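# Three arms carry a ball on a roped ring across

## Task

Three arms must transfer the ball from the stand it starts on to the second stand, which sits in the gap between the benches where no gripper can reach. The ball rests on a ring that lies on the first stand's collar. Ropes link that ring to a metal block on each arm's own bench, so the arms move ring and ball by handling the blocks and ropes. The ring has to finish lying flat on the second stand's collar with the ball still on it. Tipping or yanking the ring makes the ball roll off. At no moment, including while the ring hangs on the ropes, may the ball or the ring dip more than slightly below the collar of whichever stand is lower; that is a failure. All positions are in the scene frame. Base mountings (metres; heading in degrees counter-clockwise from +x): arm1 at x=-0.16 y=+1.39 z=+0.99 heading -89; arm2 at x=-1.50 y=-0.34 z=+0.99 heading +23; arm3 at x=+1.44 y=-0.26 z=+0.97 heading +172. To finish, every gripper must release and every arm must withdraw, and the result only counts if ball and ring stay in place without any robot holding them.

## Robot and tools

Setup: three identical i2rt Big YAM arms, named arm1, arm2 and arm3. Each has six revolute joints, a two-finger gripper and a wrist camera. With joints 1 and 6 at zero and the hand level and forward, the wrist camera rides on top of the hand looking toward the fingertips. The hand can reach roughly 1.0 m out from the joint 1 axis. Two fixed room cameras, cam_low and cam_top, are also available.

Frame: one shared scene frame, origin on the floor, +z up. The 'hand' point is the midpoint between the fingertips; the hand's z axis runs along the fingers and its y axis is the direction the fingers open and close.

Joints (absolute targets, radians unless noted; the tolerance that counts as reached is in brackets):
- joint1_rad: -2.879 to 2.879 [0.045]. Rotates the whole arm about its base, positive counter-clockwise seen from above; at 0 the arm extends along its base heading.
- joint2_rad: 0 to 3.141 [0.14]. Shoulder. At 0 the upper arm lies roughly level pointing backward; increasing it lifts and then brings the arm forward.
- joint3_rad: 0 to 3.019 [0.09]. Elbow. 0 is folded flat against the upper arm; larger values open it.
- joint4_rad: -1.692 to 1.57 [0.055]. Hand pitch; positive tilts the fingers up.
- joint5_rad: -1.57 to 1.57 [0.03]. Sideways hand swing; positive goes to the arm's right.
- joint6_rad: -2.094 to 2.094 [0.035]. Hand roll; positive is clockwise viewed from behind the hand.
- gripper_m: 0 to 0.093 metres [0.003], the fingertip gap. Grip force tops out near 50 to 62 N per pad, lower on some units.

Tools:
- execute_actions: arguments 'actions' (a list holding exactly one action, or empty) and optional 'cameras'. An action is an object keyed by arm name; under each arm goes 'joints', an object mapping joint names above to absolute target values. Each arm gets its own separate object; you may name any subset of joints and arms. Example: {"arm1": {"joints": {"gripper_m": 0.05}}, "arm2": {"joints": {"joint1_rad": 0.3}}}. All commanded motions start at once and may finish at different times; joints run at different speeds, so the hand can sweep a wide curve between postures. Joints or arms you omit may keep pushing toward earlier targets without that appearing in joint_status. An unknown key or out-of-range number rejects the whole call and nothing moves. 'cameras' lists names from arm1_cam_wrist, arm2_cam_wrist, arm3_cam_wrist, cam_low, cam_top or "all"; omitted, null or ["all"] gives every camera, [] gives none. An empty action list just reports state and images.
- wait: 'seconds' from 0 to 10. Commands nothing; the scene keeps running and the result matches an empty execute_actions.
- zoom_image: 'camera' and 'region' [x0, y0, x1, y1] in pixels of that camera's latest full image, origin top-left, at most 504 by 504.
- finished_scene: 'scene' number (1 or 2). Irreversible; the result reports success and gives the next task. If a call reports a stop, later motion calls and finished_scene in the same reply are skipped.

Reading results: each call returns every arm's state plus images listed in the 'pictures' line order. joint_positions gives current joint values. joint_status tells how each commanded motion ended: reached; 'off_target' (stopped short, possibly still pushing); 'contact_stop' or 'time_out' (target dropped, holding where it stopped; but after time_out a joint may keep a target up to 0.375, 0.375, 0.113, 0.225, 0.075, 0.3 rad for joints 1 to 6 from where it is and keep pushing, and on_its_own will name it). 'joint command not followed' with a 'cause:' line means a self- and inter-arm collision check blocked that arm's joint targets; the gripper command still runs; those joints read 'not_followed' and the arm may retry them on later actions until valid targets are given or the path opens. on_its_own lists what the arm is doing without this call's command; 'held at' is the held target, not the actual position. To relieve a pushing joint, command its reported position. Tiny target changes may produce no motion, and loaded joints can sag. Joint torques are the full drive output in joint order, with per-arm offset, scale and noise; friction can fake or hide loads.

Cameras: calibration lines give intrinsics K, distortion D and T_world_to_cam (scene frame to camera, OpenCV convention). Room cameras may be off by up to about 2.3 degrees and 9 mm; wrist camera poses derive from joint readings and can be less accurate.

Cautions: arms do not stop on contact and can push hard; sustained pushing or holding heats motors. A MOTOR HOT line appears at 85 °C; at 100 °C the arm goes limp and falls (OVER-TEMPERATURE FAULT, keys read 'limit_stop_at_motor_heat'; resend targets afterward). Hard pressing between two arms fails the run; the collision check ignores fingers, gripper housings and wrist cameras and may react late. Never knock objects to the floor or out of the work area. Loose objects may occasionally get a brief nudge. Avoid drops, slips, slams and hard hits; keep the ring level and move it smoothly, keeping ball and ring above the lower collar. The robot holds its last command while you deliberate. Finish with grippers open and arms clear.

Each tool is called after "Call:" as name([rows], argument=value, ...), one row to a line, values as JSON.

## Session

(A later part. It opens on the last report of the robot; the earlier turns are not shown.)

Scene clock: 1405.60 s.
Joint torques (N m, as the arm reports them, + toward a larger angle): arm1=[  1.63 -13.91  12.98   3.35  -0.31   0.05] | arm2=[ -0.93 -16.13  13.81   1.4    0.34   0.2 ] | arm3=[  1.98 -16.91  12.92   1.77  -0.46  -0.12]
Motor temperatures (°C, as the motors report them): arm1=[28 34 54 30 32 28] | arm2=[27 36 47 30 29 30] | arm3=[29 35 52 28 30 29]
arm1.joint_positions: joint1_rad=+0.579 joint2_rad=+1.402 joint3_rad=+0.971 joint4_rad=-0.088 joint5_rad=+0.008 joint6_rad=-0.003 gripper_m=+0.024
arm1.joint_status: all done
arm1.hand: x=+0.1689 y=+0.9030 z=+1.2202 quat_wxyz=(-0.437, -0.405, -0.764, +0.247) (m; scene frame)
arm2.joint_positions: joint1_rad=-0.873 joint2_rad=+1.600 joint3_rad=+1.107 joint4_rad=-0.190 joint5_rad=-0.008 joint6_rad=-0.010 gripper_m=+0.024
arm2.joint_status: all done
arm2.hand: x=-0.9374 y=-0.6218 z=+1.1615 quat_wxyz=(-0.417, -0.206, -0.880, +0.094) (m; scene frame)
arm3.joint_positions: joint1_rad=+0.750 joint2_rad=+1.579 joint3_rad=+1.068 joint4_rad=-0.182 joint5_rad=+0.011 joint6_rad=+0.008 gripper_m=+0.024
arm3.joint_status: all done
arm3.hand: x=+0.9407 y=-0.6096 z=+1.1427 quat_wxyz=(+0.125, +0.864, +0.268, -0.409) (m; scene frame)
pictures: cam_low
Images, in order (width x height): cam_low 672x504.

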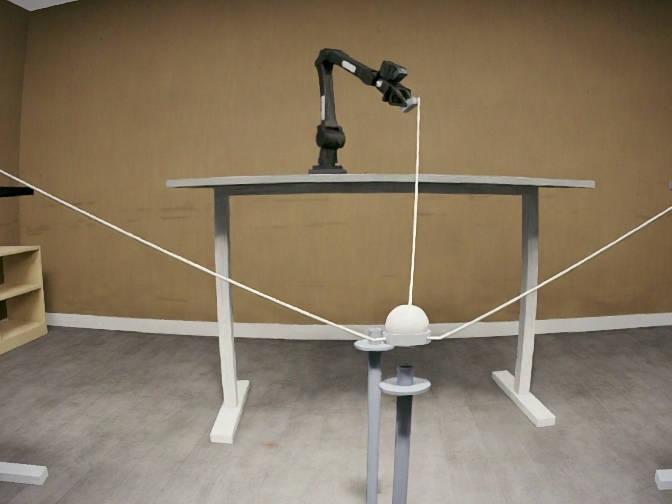

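Call:
execute_actions(actions=[], cameras=["cam_low","cam_top"])

Call:
zoom_image(camera="cam_low", region=[350, 290, 460, 400])

Call:
zoom_image(camera="cam_top", region=[332, 270, 392, 330])

Scene clock: 1416.43 s.
Joint torques (N m, as the arm reports them, + toward a larger angle): arm1=[  1.63 -14.05  12.92   3.33  -0.32   0.05] | arm2=[ -0.76 -16.29  13.7    1.46   0.32   0.19] | arm3=[  1.06 -16.8   12.79   1.85  -0.47  -0.12]
Motor temperatures (°C, as the motors report them): arm1=[28 34 54 30 32 28] | arm2=[27 37 47 30 29 30] | arm3=[29 35 52 28 30 29]
arm1.joint_positions: joint1_rad=+0.579 joint2_rad=+1.402 joint3_rad=+0.971 joint4_rad=-0.088 joint5_rad=+0.008 joint6_rad=-0.003 gripper_m=+0.024
arm1.joint_status: all done
arm1.hand: x=+0.1689 y=+0.9030 z=+1.2202 quat_wxyz=(-0.437, -0.405, -0.764, +0.247) (m; scene frame)
arm2.joint_positions: joint1_rad=-0.873 joint2_rad=+1.600 joint3_rad=+1.107 joint4_rad=-0.190 joint5_rad=-0.008 joint6_rad=-0.010 gripper_m=+0.024
arm2.joint_status: all done
arm2.hand: x=-0.9374 y=-0.6218 z=+1.1615 quat_wxyz=(-0.417, -0.206, -0.880, +0.094) (m; scene frame)
arm3.joint_positions: joint1_rad=+0.750 joint2_rad=+1.579 joint3_rad=+1.068 joint4_rad=-0.182 joint5_rad=+0.011 joint6_rad=+0.008 gripper_m=+0.024
arm3.joint_status: all done
arm3.hand: x=+0.9407 y=-0.6096 z=+1.1427 quat_wxyz=(+0.125, +0.864, +0.268, -0.409) (m; scene frame)
pictures: cam_low, cam_top
Images, in order (width x height): cam_low 672x504, cam_top 672x504.

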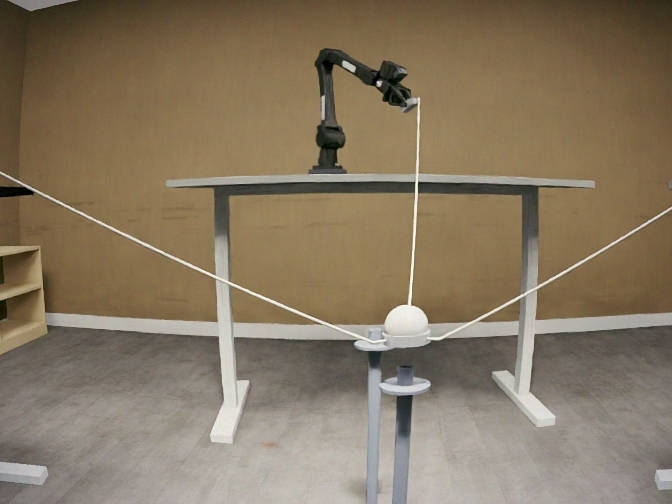

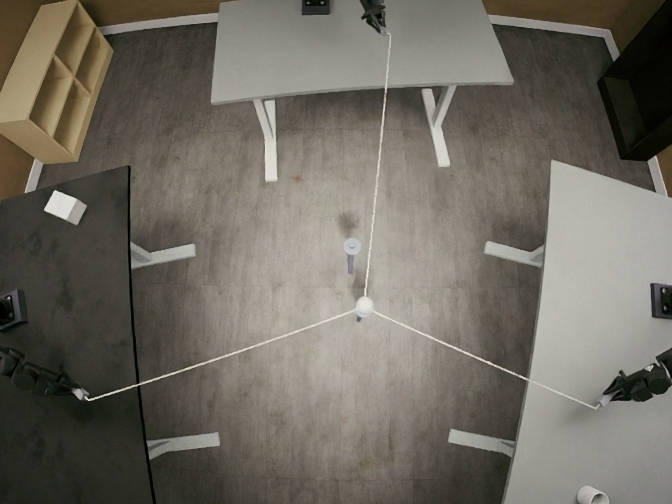

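Region (350, 290, 460, 400) of cam_low's 672x504 image, scaled by 4.582, with more detail than that image has.

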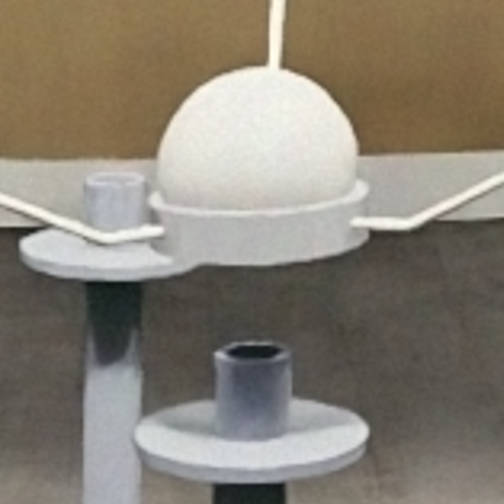

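Region (332, 270, 392, 330) of cam_top's 672x504 image, scaled by 8.400, with more detail than that image has.

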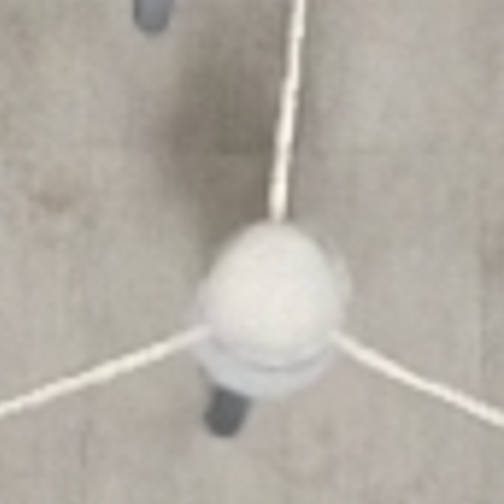

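Call:
execute_actions([
  {"arm1":{"joints":{"joint2_rad":1.434,"joint4_rad":0.032}},"arm2":{"joints":{"joint2_rad":1.6235}},"arm3":{"joints":{"joint2_rad":1.598}}},
], cameras=["cam_low"])

Call:
zoom_image(camera="cam_low", region=[350, 290, 460, 400])

Scene clock: 1444.80 s.
Joint torques (N m, as the arm reports them, + toward a larger angle): arm1=[  1.66 -14.46  12.73   3.4   -0.32   0.05] | arm2=[ -1.38 -16.58  13.56   1.47   0.31   0.21] | arm3=[  1.57 -16.51  12.76   1.71  -0.47  -0.11]
Motor temperatures (°C, as the motors report them): arm1=[28 34 54 30 32 28] | arm2=[27 37 48 30 29 30] | arm3=[29 35 53 28 30 29]
arm1.joint_positions: joint1_rad=+0.579 joint2_rad=+1.450 joint3_rad=+0.971 joint4_rad=-0.006 joint5_rad=+0.008 joint6_rad=-0.003 gripper_m=+0.024
arm1.joint_status: all done
arm1.hand: x=+0.1767 y=+0.8910 z=+1.2102 quat_wxyz=(-0.450, -0.401, -0.757, +0.253) (m; scene frame)
arm2.joint_positions: joint1_rad=-0.873 joint2_rad=+1.627 joint3_rad=+1.107 joint4_rad=-0.190 joint5_rad=-0.008 joint6_rad=-0.010 gripper_m=+0.024
arm2.joint_status: all done
arm2.hand: x=-0.9366 y=-0.6220 z=+1.1453 quat_wxyz=(-0.405, -0.207, -0.886, +0.091) (m; scene frame)
arm3.joint_positions: joint1_rad=+0.750 joint2_rad=+1.611 joint3_rad=+1.069 joint4_rad=-0.182 joint5_rad=+0.011 joint6_rad=+0.008 gripper_m=+0.024
arm3.joint_status: all done
arm3.hand: x=+0.9396 y=-0.6103 z=+1.1241 quat_wxyz=(+0.120, +0.870, +0.270, -0.395) (m; scene frame)
pictures: cam_low
Images, in order (width x height): cam_low 672x504.

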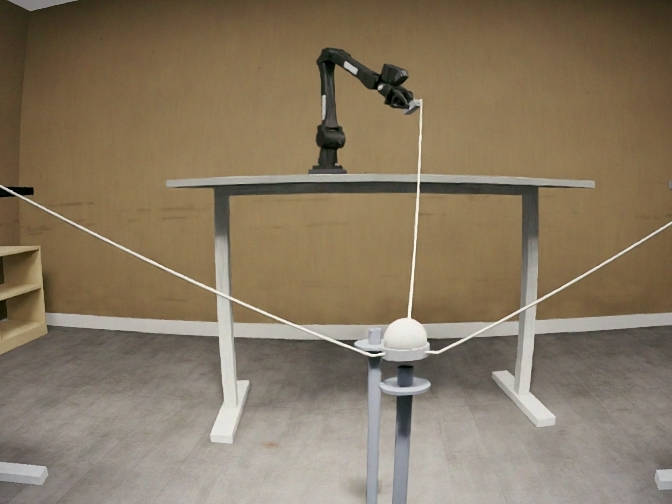

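Region (350, 290, 460, 400) of cam_low's 672x504 image, scaled by 4.582, with more detail than that image has.

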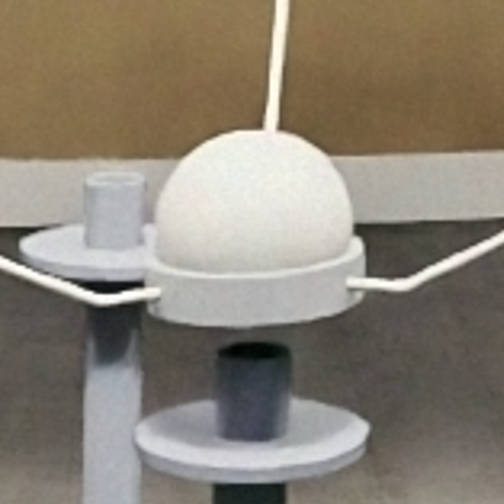

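Call:
execute_actions(actions=[], cameras=["cam_low","cam_top"])

Call:
zoom_image(camera="cam_low", region=[350, 290, 460, 400])

Call:
zoom_image(camera="cam_top", region=[332, 270, 392, 330])

Scene clock: 1449.90 s.
Joint torques (N m, as the arm reports them, + toward a larger angle): arm1=[  1.58 -14.44  12.73   3.41  -0.32   0.05] | arm2=[ -1.01 -16.28  13.53   1.38   0.31   0.2 ] | arm3=[  2.23 -16.7   12.55   1.77  -0.47  -0.1 ]
Motor temperatures (°C, as the motors report them): arm1=[28 34 54 30 32 28] | arm2=[27 37 48 30 29 30] | arm3=[29 35 53 28 30 29]
arm1.joint_positions: joint1_rad=+0.579 joint2_rad=+1.450 joint3_rad=+0.971 joint4_rad=-0.006 joint5_rad=+0.008 joint6_rad=-0.003 gripper_m=+0.024
arm1.joint_status: all done
arm1.hand: x=+0.1767 y=+0.8910 z=+1.2102 quat_wxyz=(-0.450, -0.401, -0.757, +0.253) (m; scene frame)
arm2.joint_positions: joint1_rad=-0.873 joint2_rad=+1.627 joint3_rad=+1.107 joint4_rad=-0.190 joint5_rad=-0.008 joint6_rad=-0.010 gripper_m=+0.024
arm2.joint_status: all done
arm2.hand: x=-0.9366 y=-0.6220 z=+1.1453 quat_wxyz=(-0.405, -0.207, -0.886, +0.091) (m; scene frame)
arm3.joint_positions: joint1_rad=+0.750 joint2_rad=+1.611 joint3_rad=+1.069 joint4_rad=-0.182 joint5_rad=+0.011 joint6_rad=+0.008 gripper_m=+0.024
arm3.joint_status: all done
arm3.hand: x=+0.9396 y=-0.6103 z=+1.1241 quat_wxyz=(+0.120, +0.870, +0.270, -0.395) (m; scene frame)
pictures: cam_low, cam_top
Images, in order (width x height): cam_low 672x504, cam_top 672x504.

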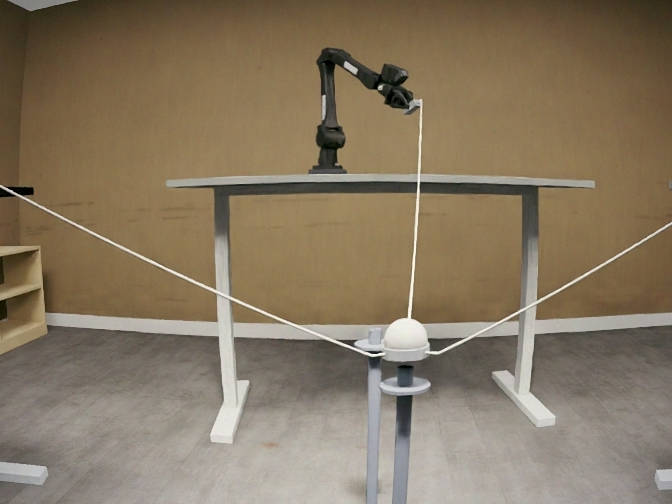

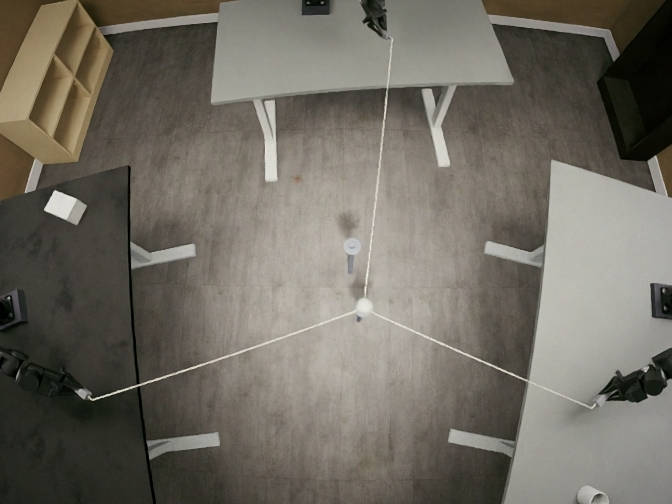

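Region (350, 290, 460, 400) of cam_low's 672x504 image, scaled by 4.582, with more detail than that image has.

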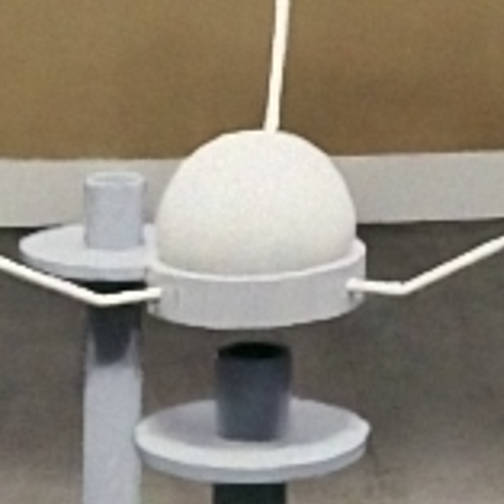

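Region (332, 270, 392, 330) of cam_top's 672x504 image, scaled by 8.400, with more detail than that image has.

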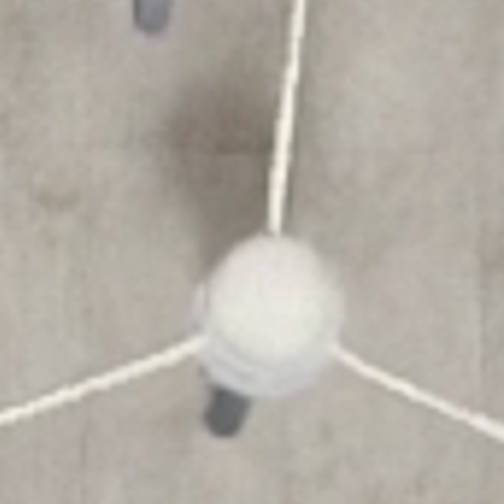

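Call:
execute_actions([
  {"arm1":{"joints":{"joint2_rad":1.462}},"arm2":{"joints":{"joint2_rad":1.646}},"arm3":{"joints":{"joint2_rad":1.623}}},
], cameras=["cam_low","cam_top"])

Call:
zoom_image(camera="cam_low", region=[350, 290, 460, 400])

Call:
zoom_image(camera="cam_top", region=[332, 270, 392, 330])

Scene clock: 1466.47 s.
Joint torques (N m, as the arm reports them, + toward a larger angle): arm1=[  1.57 -14.27  12.62   3.3   -0.29   0.05] | arm2=[ -1.16 -16.14  13.42   1.41   0.26   0.2 ] | arm3=[  1.41 -17.34  12.5    1.76  -0.39  -0.15]
Motor temperatures (°C, as the motors report them): arm1=[28 34 54 30 32 28] | arm2=[27 37 48 30 29 30] | arm3=[29 35 53 28 30 29]
arm1.joint_positions: joint1_rad=+0.580 joint2_rad=+1.472 joint3_rad=+0.971 joint4_rad=-0.003 joint5_rad=+0.007 joint6_rad=-0.003 gripper_m=+0.024
arm1.joint_status: all done
arm1.hand: x=+0.1784 y=+0.8894 z=+1.1983 quat_wxyz=(-0.443, -0.403, -0.761, +0.249) (m; scene frame)
arm2.joint_positions: joint1_rad=-0.874 joint2_rad=+1.645 joint3_rad=+1.107 joint4_rad=-0.190 joint5_rad=-0.007 joint6_rad=-0.010 gripper_m=+0.024
arm2.joint_status: all done
arm2.hand: x=-0.9366 y=-0.6227 z=+1.1340 quat_wxyz=(-0.397, -0.209, -0.889, +0.090) (m; scene frame)
arm3.joint_positions: joint1_rad=+0.750 joint2_rad=+1.632 joint3_rad=+1.069 joint4_rad=-0.182 joint5_rad=+0.009 joint6_rad=+0.008 gripper_m=+0.024
arm3.joint_status: all done
arm3.hand: x=+0.9394 y=-0.6107 z=+1.1120 quat_wxyz=(+0.118, +0.874, +0.271, -0.386) (m; scene frame)
pictures: cam_low, cam_top
Images, in order (width x height): cam_low 672x504, cam_top 672x504.

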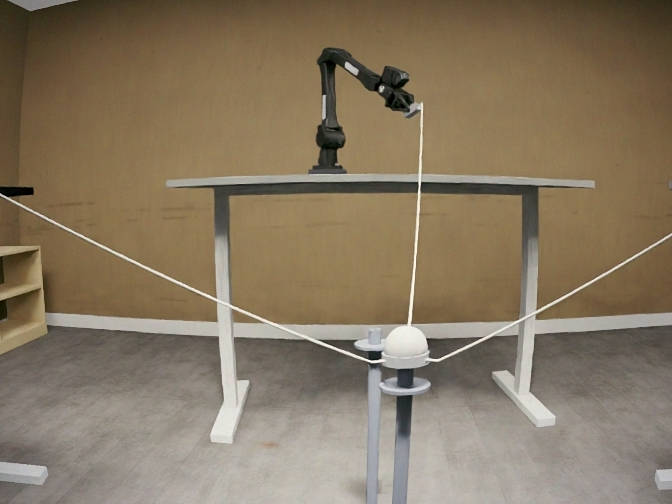

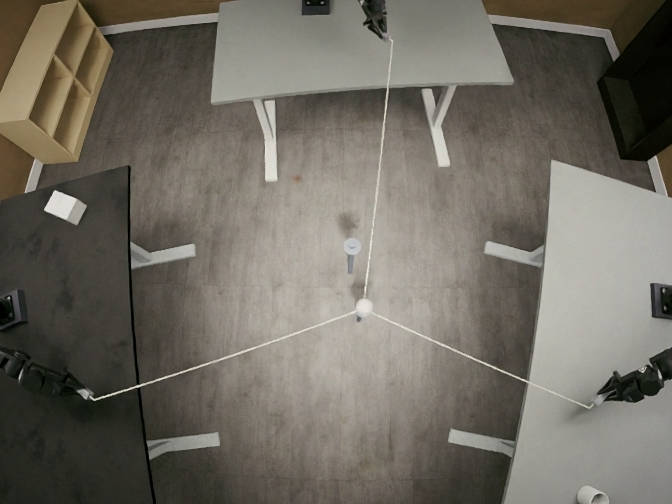

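Region (350, 290, 460, 400) of cam_low's 672x504 image, scaled by 4.582, with more detail than that image has.

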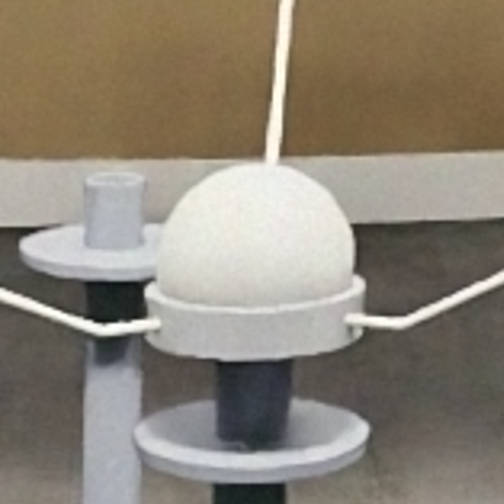

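Region (332, 270, 392, 330) of cam_top's 672x504 image, scaled by 8.400, with more detail than that image has.

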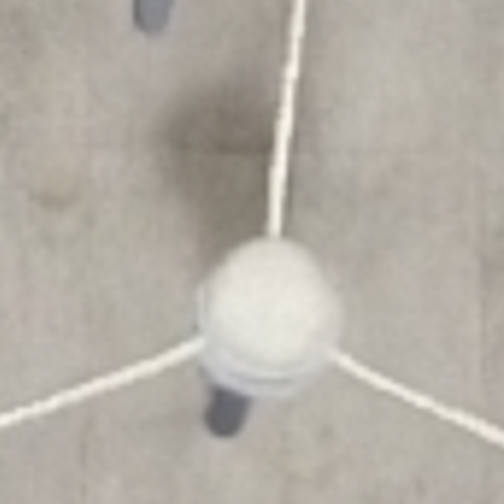

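Call:
execute_actions([
  {"arm1":{"joints":{"joint2_rad":1.488}},"arm2":{"joints":{"joint2_rad":1.674}},"arm3":{"joints":{"joint2_rad":1.653}}},
], cameras=["cam_low","cam_top"])

Call:
zoom_image(camera="cam_low", region=[350, 290, 460, 400])

Call:
zoom_image(camera="cam_top", region=[332, 270, 392, 330])

Scene clock: 1479.50 s.
Joint torques (N m, as the arm reports them, + toward a larger angle): arm1=[  1.31 -14.1   12.51   3.18  -0.26   0.04] | arm2=[ -1.   -16.29  13.37   1.37   0.2    0.2 ] | arm3=[  1.81 -16.64  11.81   1.63  -0.33  -0.1 ]
Motor temperatures (°C, as the motors report them): arm1=[28 34 54 30 32 28] | arm2=[27 37 48 30 29 30] | arm3=[29 35 53 28 30 29]
arm1.joint_positions: joint1_rad=+0.581 joint2_rad=+1.494 joint3_rad=+0.971 joint4_rad=-0.002 joint5_rad=+0.006 joint6_rad=-0.003 gripper_m=+0.024
arm1.joint_status: all done
arm1.hand: x=+0.1801 y=+0.8884 z=+1.1855 quat_wxyz=(-0.435, -0.404, -0.766, +0.244) (m; scene frame)
arm2.joint_positions: joint1_rad=-0.874 joint2_rad=+1.671 joint3_rad=+1.107 joint4_rad=-0.190 joint5_rad=-0.006 joint6_rad=-0.010 gripper_m=+0.024
arm2.joint_status: all done
arm2.hand: x=-0.9368 y=-0.6232 z=+1.1184 quat_wxyz=(-0.385, -0.210, -0.894, +0.088) (m; scene frame)
arm3.joint_positions: joint1_rad=+0.751 joint2_rad=+1.659 joint3_rad=+1.072 joint4_rad=-0.182 joint5_rad=+0.007 joint6_rad=+0.008 gripper_m=+0.024
arm3.joint_status: all done
arm3.hand: x=+0.9388 y=-0.6118 z=+1.0970 quat_wxyz=(+0.116, +0.878, +0.274, -0.375) (m; scene frame)
pictures: cam_low, cam_top
Images, in order (width x height): cam_low 672x504, cam_top 672x504.

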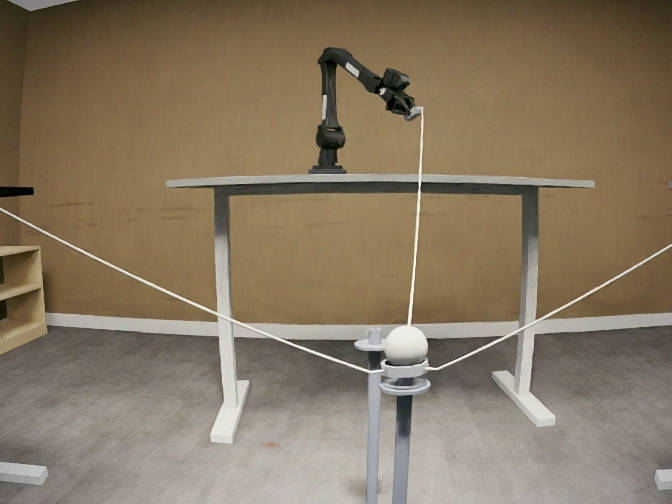

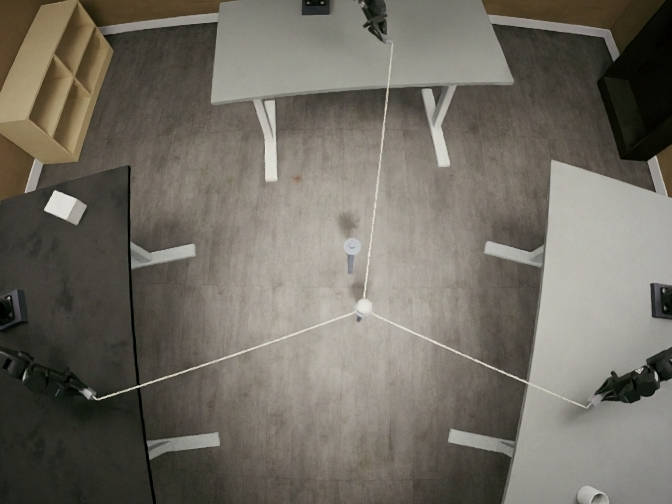

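Region (350, 290, 460, 400) of cam_low's 672x504 image, scaled by 4.582, with more detail than that image has.

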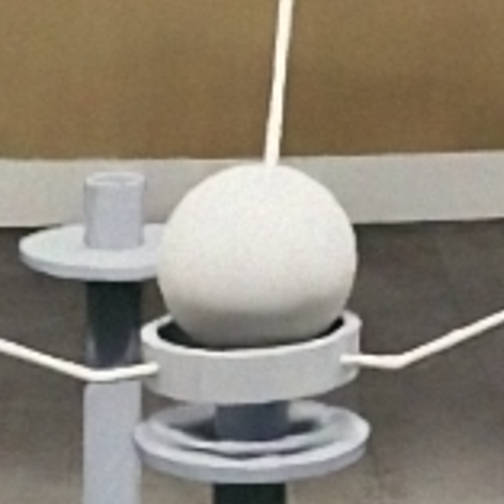

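Region (332, 270, 392, 330) of cam_top's 672x504 image, scaled by 8.400, with more detail than that image has.

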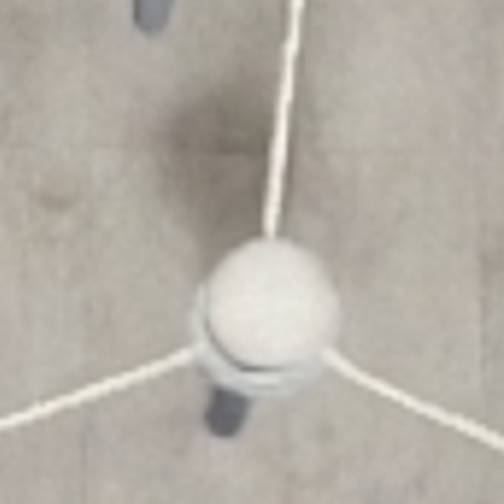

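Call:
execute_actions([
  {"arm1":{"joints":{"joint2_rad":1.523}},"arm2":{"joints":{"joint2_rad":1.712}},"arm3":{"joints":{"joint1_rad":0.722}}},
], cameras=["cam_low","cam_top"])

Call:
zoom_image(camera="cam_low", region=[350, 300, 460, 410])

Call:
zoom_image(camera="cam_top", region=[332, 270, 392, 330])

Scene clock: 1496.60 s.
Joint torques (N m, as the arm reports them, + toward a larger angle): arm1=[  1.16 -14.64  12.32   3.07  -0.22   0.05] | arm2=[ -0.39 -16.7   12.98   1.24   0.11   0.2 ] | arm3=[ -0.37 -16.65  12.43   1.53  -0.27  -0.11]
Motor temperatures (°C, as the motors report them): arm1=[28 34 54 30 32 28] | arm2=[27 37 48 30 29 30] | arm3=[29 35 53 28 30 29]
arm1.joint_positions: joint1_rad=+0.583 joint2_rad=+1.532 joint3_rad=+0.971 joint4_rad=+0.000 joint5_rad=+0.005 joint6_rad=-0.003 gripper_m=+0.024
arm1.joint_status: all done
arm1.hand: x=+0.1823 y=+0.8869 z=+1.1638 quat_wxyz=(-0.422, -0.407, -0.775, +0.236) (m; scene frame)
arm2.joint_positions: joint1_rad=-0.878 joint2_rad=+1.711 joint3_rad=+1.110 joint4_rad=-0.190 joint5_rad=-0.004 joint6_rad=-0.010 gripper_m=+0.024
arm2.joint_status: all done
arm2.hand: x=-0.9372 y=-0.6255 z=+1.0955 quat_wxyz=(-0.368, -0.214, -0.901, +0.085) (m; scene frame)
arm3.joint_positions: joint1_rad=+0.720 joint2_rad=+1.659 joint3_rad=+1.072 joint4_rad=-0.182 joint5_rad=+0.004 joint6_rad=+0.007 gripper_m=+0.024
arm3.joint_status: all done
arm3.hand: x=+0.9284 y=-0.5965 z=+1.0970 quat_wxyz=(+0.111, +0.882, +0.261, -0.376) (m; scene frame)
pictures: cam_low, cam_top
Images, in order (width x height): cam_low 672x504, cam_top 672x504.

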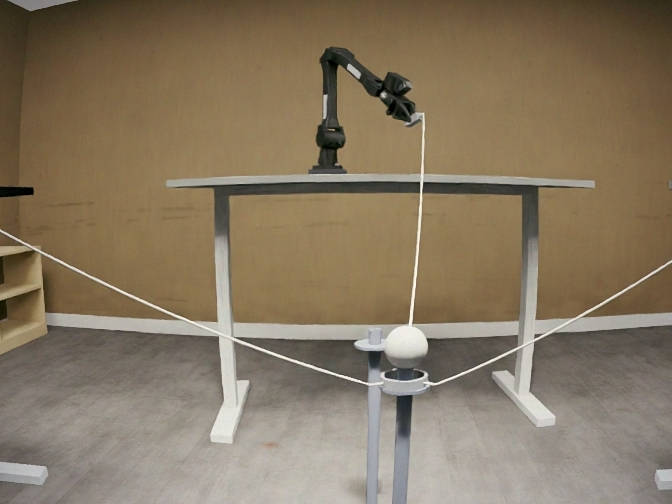

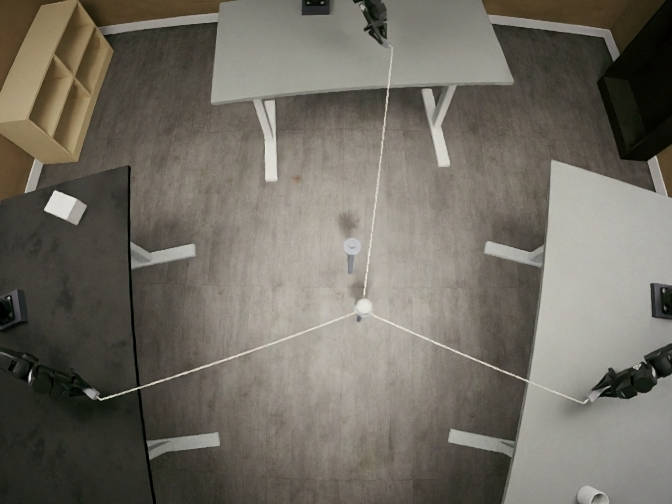

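Region (350, 300, 460, 410) of cam_low's 672x504 image, scaled by 4.582, with more detail than that image has.

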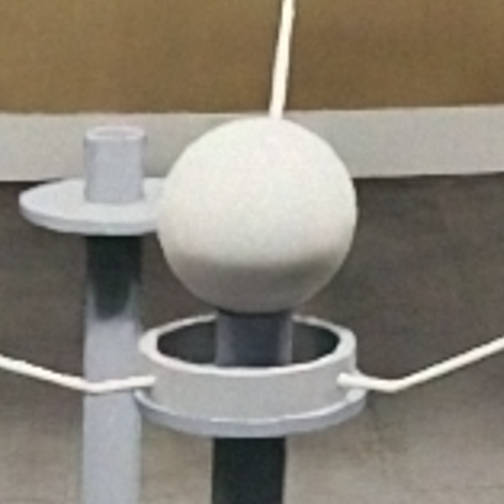

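Region (332, 270, 392, 330) of cam_top's 672x504 image, scaled by 8.400, with more detail than that image has.

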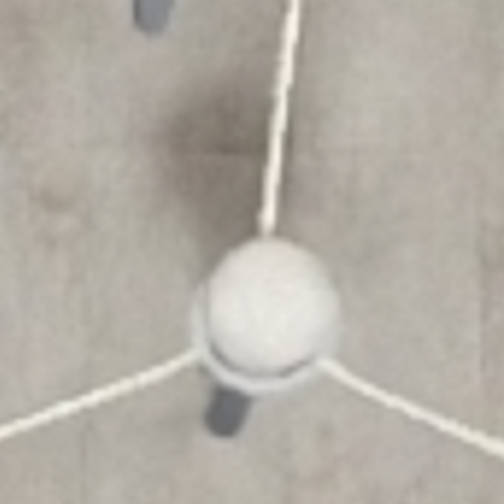

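Call:
execute_actions([
  {"arm1":{"joints":{"joint2_rad":1.79,"joint3_rad":0.98,"joint4_rad":0.045}},"arm2":{"joints":{"joint1_rad":-0.72,"joint2_rad":1.83,"joint3_rad":1.005,"joint4_rad":0.045}},"arm3":{"joints":{"joint1_rad":0.62,"joint2_rad":1.83,"joint3_rad":1.055,"joint4_rad":0.005}}},
])

Scene clock: 1576.57 s.
Joint torques (N m, as the arm reports them, + toward a larger angle): arm1=[  1.01 -18.53   9.81   2.33  -0.19   0.05] | arm2=[  0.73 -18.69   8.67   1.96   0.02   0.2 ] | arm3=[  0.88 -21.7    7.45   2.89  -0.17  -0.12]
Motor temperatures (°C, as the motors report them): arm1=[28 35 53 30 32 28] | arm2=[27 38 48 30 28 30] | arm3=[29 35 54 28 30 29]
arm1.joint_positions: joint1_rad=+0.585 joint2_rad=+1.824 joint3_rad=+0.952 joint4_rad=+0.025 joint5_rad=+0.004 joint6_rad=-0.003 gripper_m=+0.024
arm1.joint_status: all done
arm1.hand: x=+0.1723 y=+0.8996 z=+0.9896 quat_wxyz=(-0.308, -0.435, -0.828, +0.174) (m; scene frame)
arm2.joint_positions: joint1_rad=-0.717 joint2_rad=+1.845 joint3_rad=+0.987 joint4_rad=+0.024 joint5_rad=-0.002 joint6_rad=-0.010 gripper_m=+0.024
arm2.joint_status: all done
arm2.hand: x=-0.9224 y=-0.5239 z=+0.9973 quat_wxyz=(-0.355, -0.143, -0.922, +0.053) (m; scene frame)
arm3.joint_positions: joint1_rad=+0.610 joint2_rad=+1.860 joint3_rad=+1.037 joint4_rad=-0.026 joint5_rad=+0.001 joint6_rad=+0.007 gripper_m=+0.024
arm3.joint_status: all done
arm3.hand: x=+0.8942 y=-0.5379 z=+0.9874 quat_wxyz=(+0.083, +0.909, +0.215, -0.346) (m; scene frame)
pictures: arm1_cam_wrist, arm2_cam_wrist, arm3_cam_wrist, cam_low, cam_top
camera_calibration (this result's frames):
arm1_cam_wrist: T_world_to_cam=[[-0.831832, -0.554113, 0.0318298, 0.609598], [-0.553836, 0.824927, -0.112966, -0.531993], [0.0363387, -0.111597, -0.993089, 1.19716], [0, 0, 0, 1]] pos_world=[0.168944, 0.910241, 1.10938]
arm2_cam_wrist: T_world_to_cam=[[-0.316196, -0.948692, -0.00201603, -0.791288], [-0.944598, 0.315027, -0.0921595, -0.615776], [0.088066, -0.0272361, -0.995742, 1.18243], [0, 0, 0, 1]] pos_world=[-0.935995, -0.524498, 1.11905]
arm3_cam_wrist: T_world_to_cam=[[-0.442677, 0.896425, 0.0214371, 0.853247], [0.889211, 0.441943, -0.118281, -0.432546], [-0.115504, -0.0332981, -0.992749, 1.1934], [0, 0, 0, 1]] pos_world=[0.900181, -0.533973, 1.1153]
Images, in order (width x height): arm1_cam_wrist 672x504, arm2_cam_wrist 672x504, arm3_cam_wrist 672x504, cam_low 672x504, cam_top 672x504.

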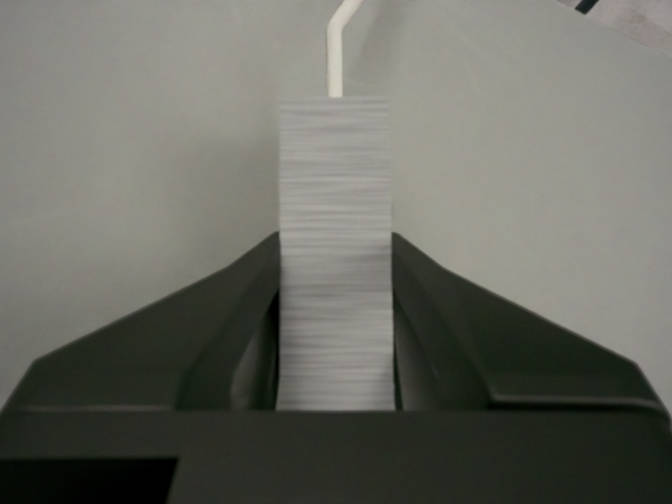

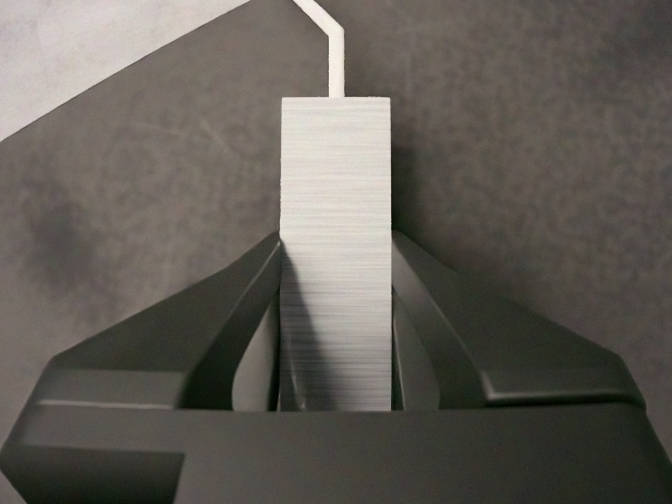

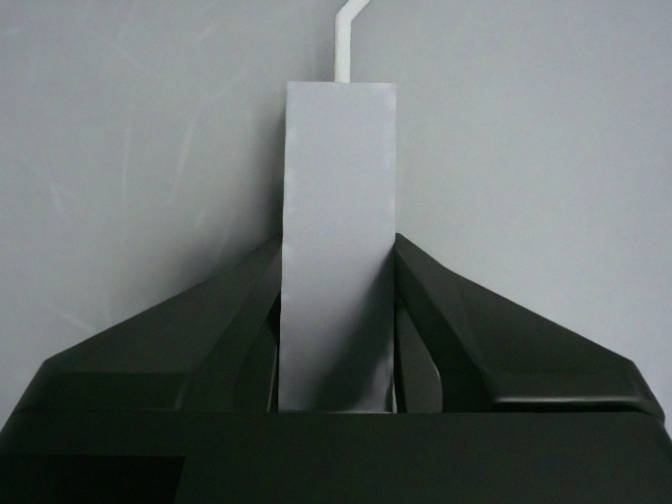

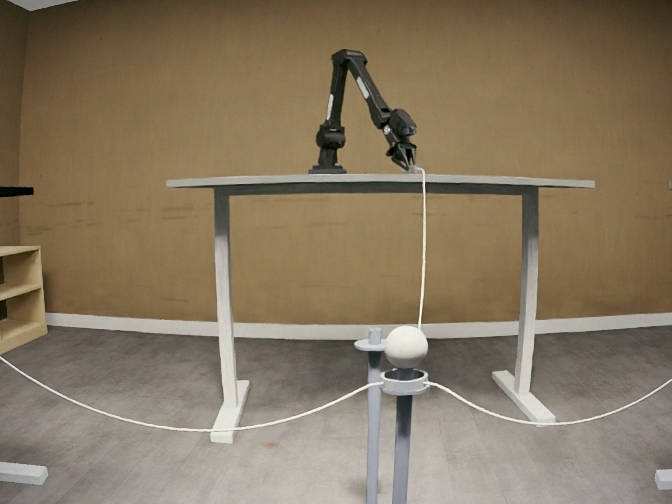

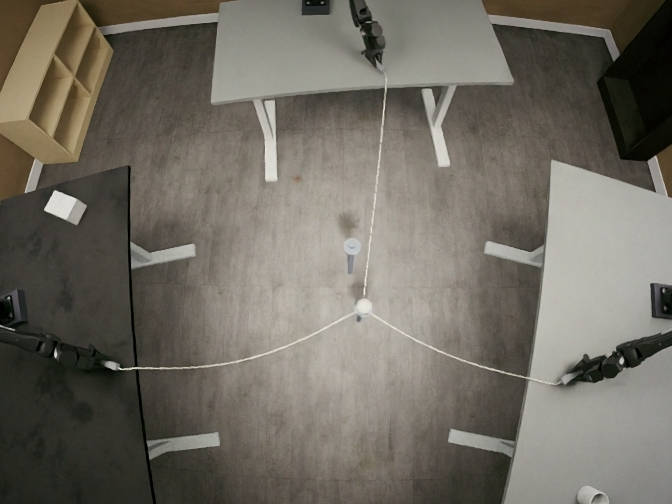

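Call:
execute_actions([
  {"arm1":{"joints":{"joint2_rad":1.832}},"arm2":{"joints":{"joint2_rad":1.876}},"arm3":{"joints":{"joint2_rad":1.879}}},
], cameras=["cam_low"])

Scene clock: 1584.43 s.
Joint torques (N m, as the arm reports them, + toward a larger angle): arm1=[  1.07 -15.46   9.77   2.33  -0.18   0.05] | arm2=[  0.1  -16.54   8.47   1.98   0.05   0.19] | arm3=[  1.02 -17.24   7.42   3.03  -0.12  -0.12]
Motor temperatures (°C, as the motors report them): arm1=[28 35 52 30 32 28] | arm2=[27 38 46 30 28 30] | arm3=[29 36 52 28 30 29]
arm1.joint_positions: joint1_rad=+0.585 joint2_rad=+1.827 joint3_rad=+0.952 joint4_rad=+0.025 joint5_rad=+0.004 joint6_rad=-0.003 gripper_m=+0.024
arm1.joint_status: all done
arm1.hand: x=+0.1720 y=+0.8999 z=+0.9877 quat_wxyz=(-0.306, -0.435, -0.829, +0.174) (m; scene frame)
arm2.joint_positions: joint1_rad=-0.717 joint2_rad=+1.866 joint3_rad=+0.987 joint4_rad=+0.025 joint5_rad=-0.002 joint6_rad=-0.010 gripper_m=+0.024
arm2.joint_status: all done
arm2.hand: x=-0.9249 y=-0.5230 z=+0.9853 quat_wxyz=(-0.346, -0.143, -0.926, +0.051) (m; scene frame)
arm3.joint_positions: joint1_rad=+0.610 joint2_rad=+1.878 joint3_rad=+1.037 joint4_rad=-0.025 joint5_rad=+0.001 joint6_rad=+0.007 gripper_m=+0.024
arm3.joint_status: all done
arm3.hand: x=+0.8960 y=-0.5370 z=+0.9773 quat_wxyz=(+0.081, +0.912, +0.216, -0.338) (m; scene frame)
pictures: cam_low
Images, in order (width x height): cam_low 672x504.

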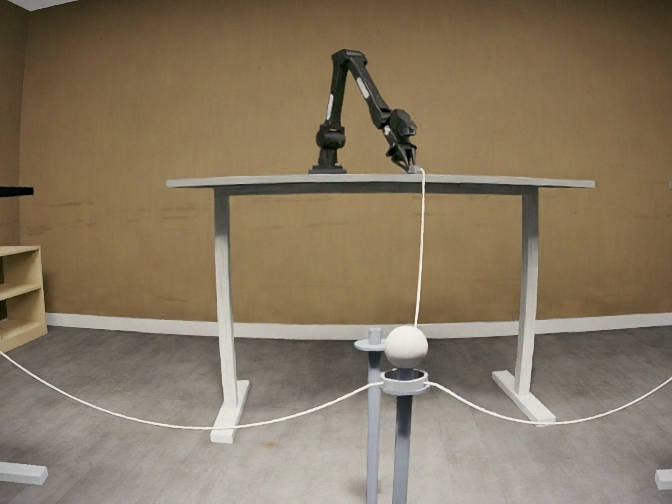

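Call:
execute_actions([
  {"arm1":{"joints":{"joint2_rad":1.844}},"arm2":{"joints":{"joint2_rad":1.888}},"arm3":{"joints":{"joint2_rad":1.890}}},
], cameras=[])

Scene clock: 1589.30 s.
Joint torques (N m, as the arm reports them, + toward a larger angle): arm1=[  0.99 -15.43   9.7    2.27  -0.16   0.05] | arm2=[  0.28 -16.     8.35   1.93   0.01   0.17] | arm3=[  1.46 -17.03   7.28   2.69  -0.19  -0.12]
Motor temperatures (°C, as the motors report them): arm1=[28 35 52 30 32 28] | arm2=[27 38 45 30 28 30] | arm3=[29 35 51 28 30 29]
arm1.joint_positions: joint1_rad=+0.585 joint2_rad=+1.837 joint3_rad=+0.952 joint4_rad=+0.026 joint5_rad=+0.003 joint6_rad=-0.003 gripper_m=+0.024
arm1.joint_status: all done
arm1.hand: x=+0.1714 y=+0.9008 z=+0.9820 quat_wxyz=(-0.302, -0.436, -0.830, +0.171) (m; scene frame)
arm2.joint_positions: joint1_rad=-0.717 joint2_rad=+1.874 joint3_rad=+0.987 joint4_rad=+0.025 joint5_rad=-0.002 joint6_rad=-0.010 gripper_m=+0.024
arm2.joint_status: all done
arm2.hand: x=-0.9260 y=-0.5226 z=+0.9804 quat_wxyz=(-0.342, -0.144, -0.927, +0.051) (m; scene frame)
arm3.joint_positions: joint1_rad=+0.610 joint2_rad=+1.884 joint3_rad=+1.037 joint4_rad=-0.023 joint5_rad=+0.001 joint6_rad=+0.007 gripper_m=+0.024
arm3.joint_status: all done
arm3.hand: x=+0.8964 y=-0.5368 z=+0.9740 quat_wxyz=(+0.081, +0.913, +0.216, -0.336) (m; scene frame)
pictures: none
No camera images: the call's "cameras" was empty. Leave "cameras" out to get every camera's image.

Call:
execute_actions([
  {"arm1":{"joints":{"gripper_m":0.06}},"arm2":{"joints":{"gripper_m":0.06}},"arm3":{"joints":{"gripper_m":0.06}}},
], cameras=["arm1_cam_wrist","arm2_cam_wrist","arm3_cam_wrist"])

Scene clock: 1594.10 s.
Joint torques (N m, as the arm reports them, + toward a larger angle): arm1=[  0.9  -15.12   9.67   2.29  -0.16   0.04] | arm2=[  0.23 -16.53   8.47   1.87   0.04   0.2 ] | arm3=[  0.89 -17.95   7.24   2.6   -0.13  -0.08]
Motor temperatures (°C, as the motors report them): arm1=[28 35 52 30 32 28] | arm2=[27 38 45 30 28 30] | arm3=[29 35 50 28 30 29]
arm1.joint_positions: joint1_rad=+0.586 joint2_rad=+1.837 joint3_rad=+0.952 joint4_rad=+0.026 joint5_rad=+0.003 joint6_rad=-0.003 gripper_m=+0.060
arm1.joint_status: all done
arm1.hand: x=+0.1716 y=+0.9010 z=+0.9820 quat_wxyz=(-0.303, -0.436, -0.830, +0.171) (m; scene frame)
arm2.joint_positions: joint1_rad=-0.717 joint2_rad=+1.874 joint3_rad=+0.987 joint4_rad=+0.029 joint5_rad=-0.002 joint6_rad=-0.010 gripper_m=+0.060
arm2.joint_status: all done
arm2.hand: x=-0.9252 y=-0.5228 z=+0.9811 quat_wxyz=(-0.344, -0.144, -0.926, +0.051) (m; scene frame)
arm3.joint_positions: joint1_rad=+0.610 joint2_rad=+1.884 joint3_rad=+1.037 joint4_rad=-0.020 joint5_rad=+0.001 joint6_rad=+0.007 gripper_m=+0.060
arm3.joint_status: all done
arm3.hand: x=+0.8959 y=-0.5370 z=+0.9744 quat_wxyz=(+0.081, +0.913, +0.216, -0.338) (m; scene frame)
pictures: arm1_cam_wrist, arm2_cam_wrist, arm3_cam_wrist
camera_calibration (this result's frames):
arm1_cam_wrist: T_world_to_cam=[[-0.831378, -0.554806, 0.0316374, 0.610732], [-0.554919, 0.825819, -0.10044, -0.547358], [0.0295979, -0.10106, -0.99444, 1.18276], [0, 0, 0, 1]] pos_world=[0.169002, 0.910386, 1.10189]
arm2_cam_wrist: T_world_to_cam=[[-0.316032, -0.948747, -0.00184176, -0.791244], [-0.946524, 0.315423, -0.0678255, -0.645745], [0.0649302, -0.0196918, -0.997695, 1.15097], [0, 0, 0, 1]] pos_world=[-0.936005, -0.524343, 1.10306]
arm3_cam_wrist: T_world_to_cam=[[-0.44325, 0.89613, 0.0219232, 0.853358], [0.890832, 0.443088, -0.100462, -0.454182], [-0.0997409, -0.0249999, -0.994699, 1.17297], [0, 0, 0, 1]] pos_world=[0.899844, -0.534153, 1.10242]
Images, in order (width x height): arm1_cam_wrist 672x504, arm2_cam_wrist 672x504, arm3_cam_wrist 672x504.

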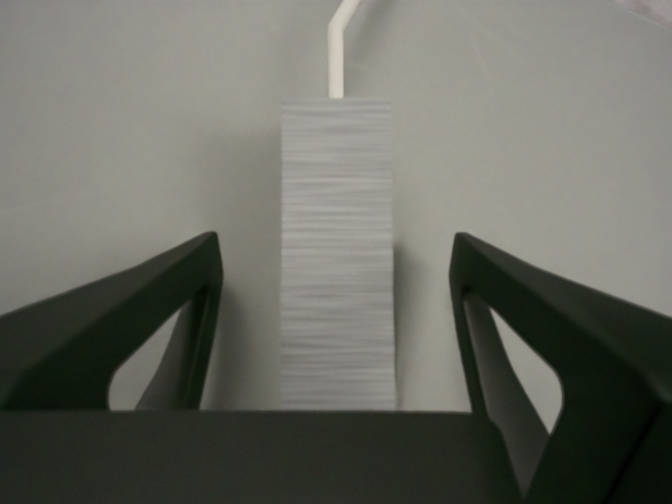

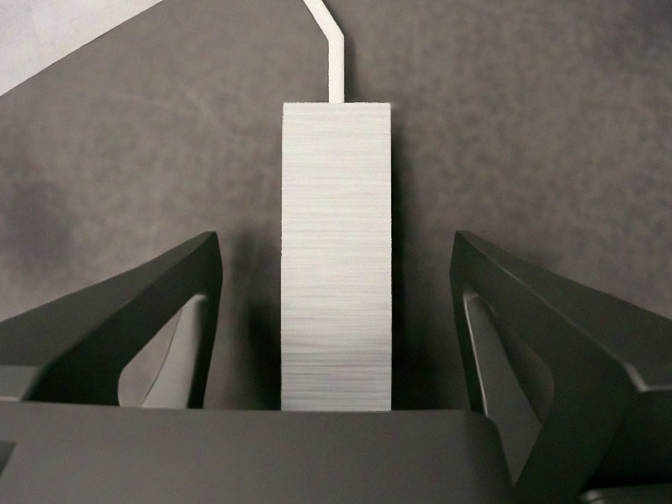

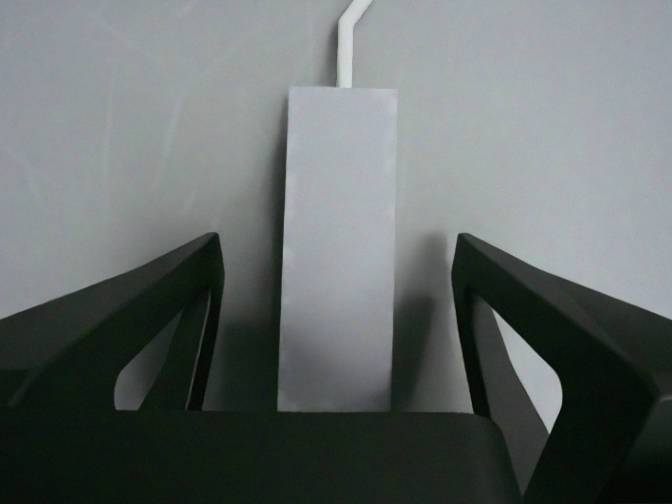

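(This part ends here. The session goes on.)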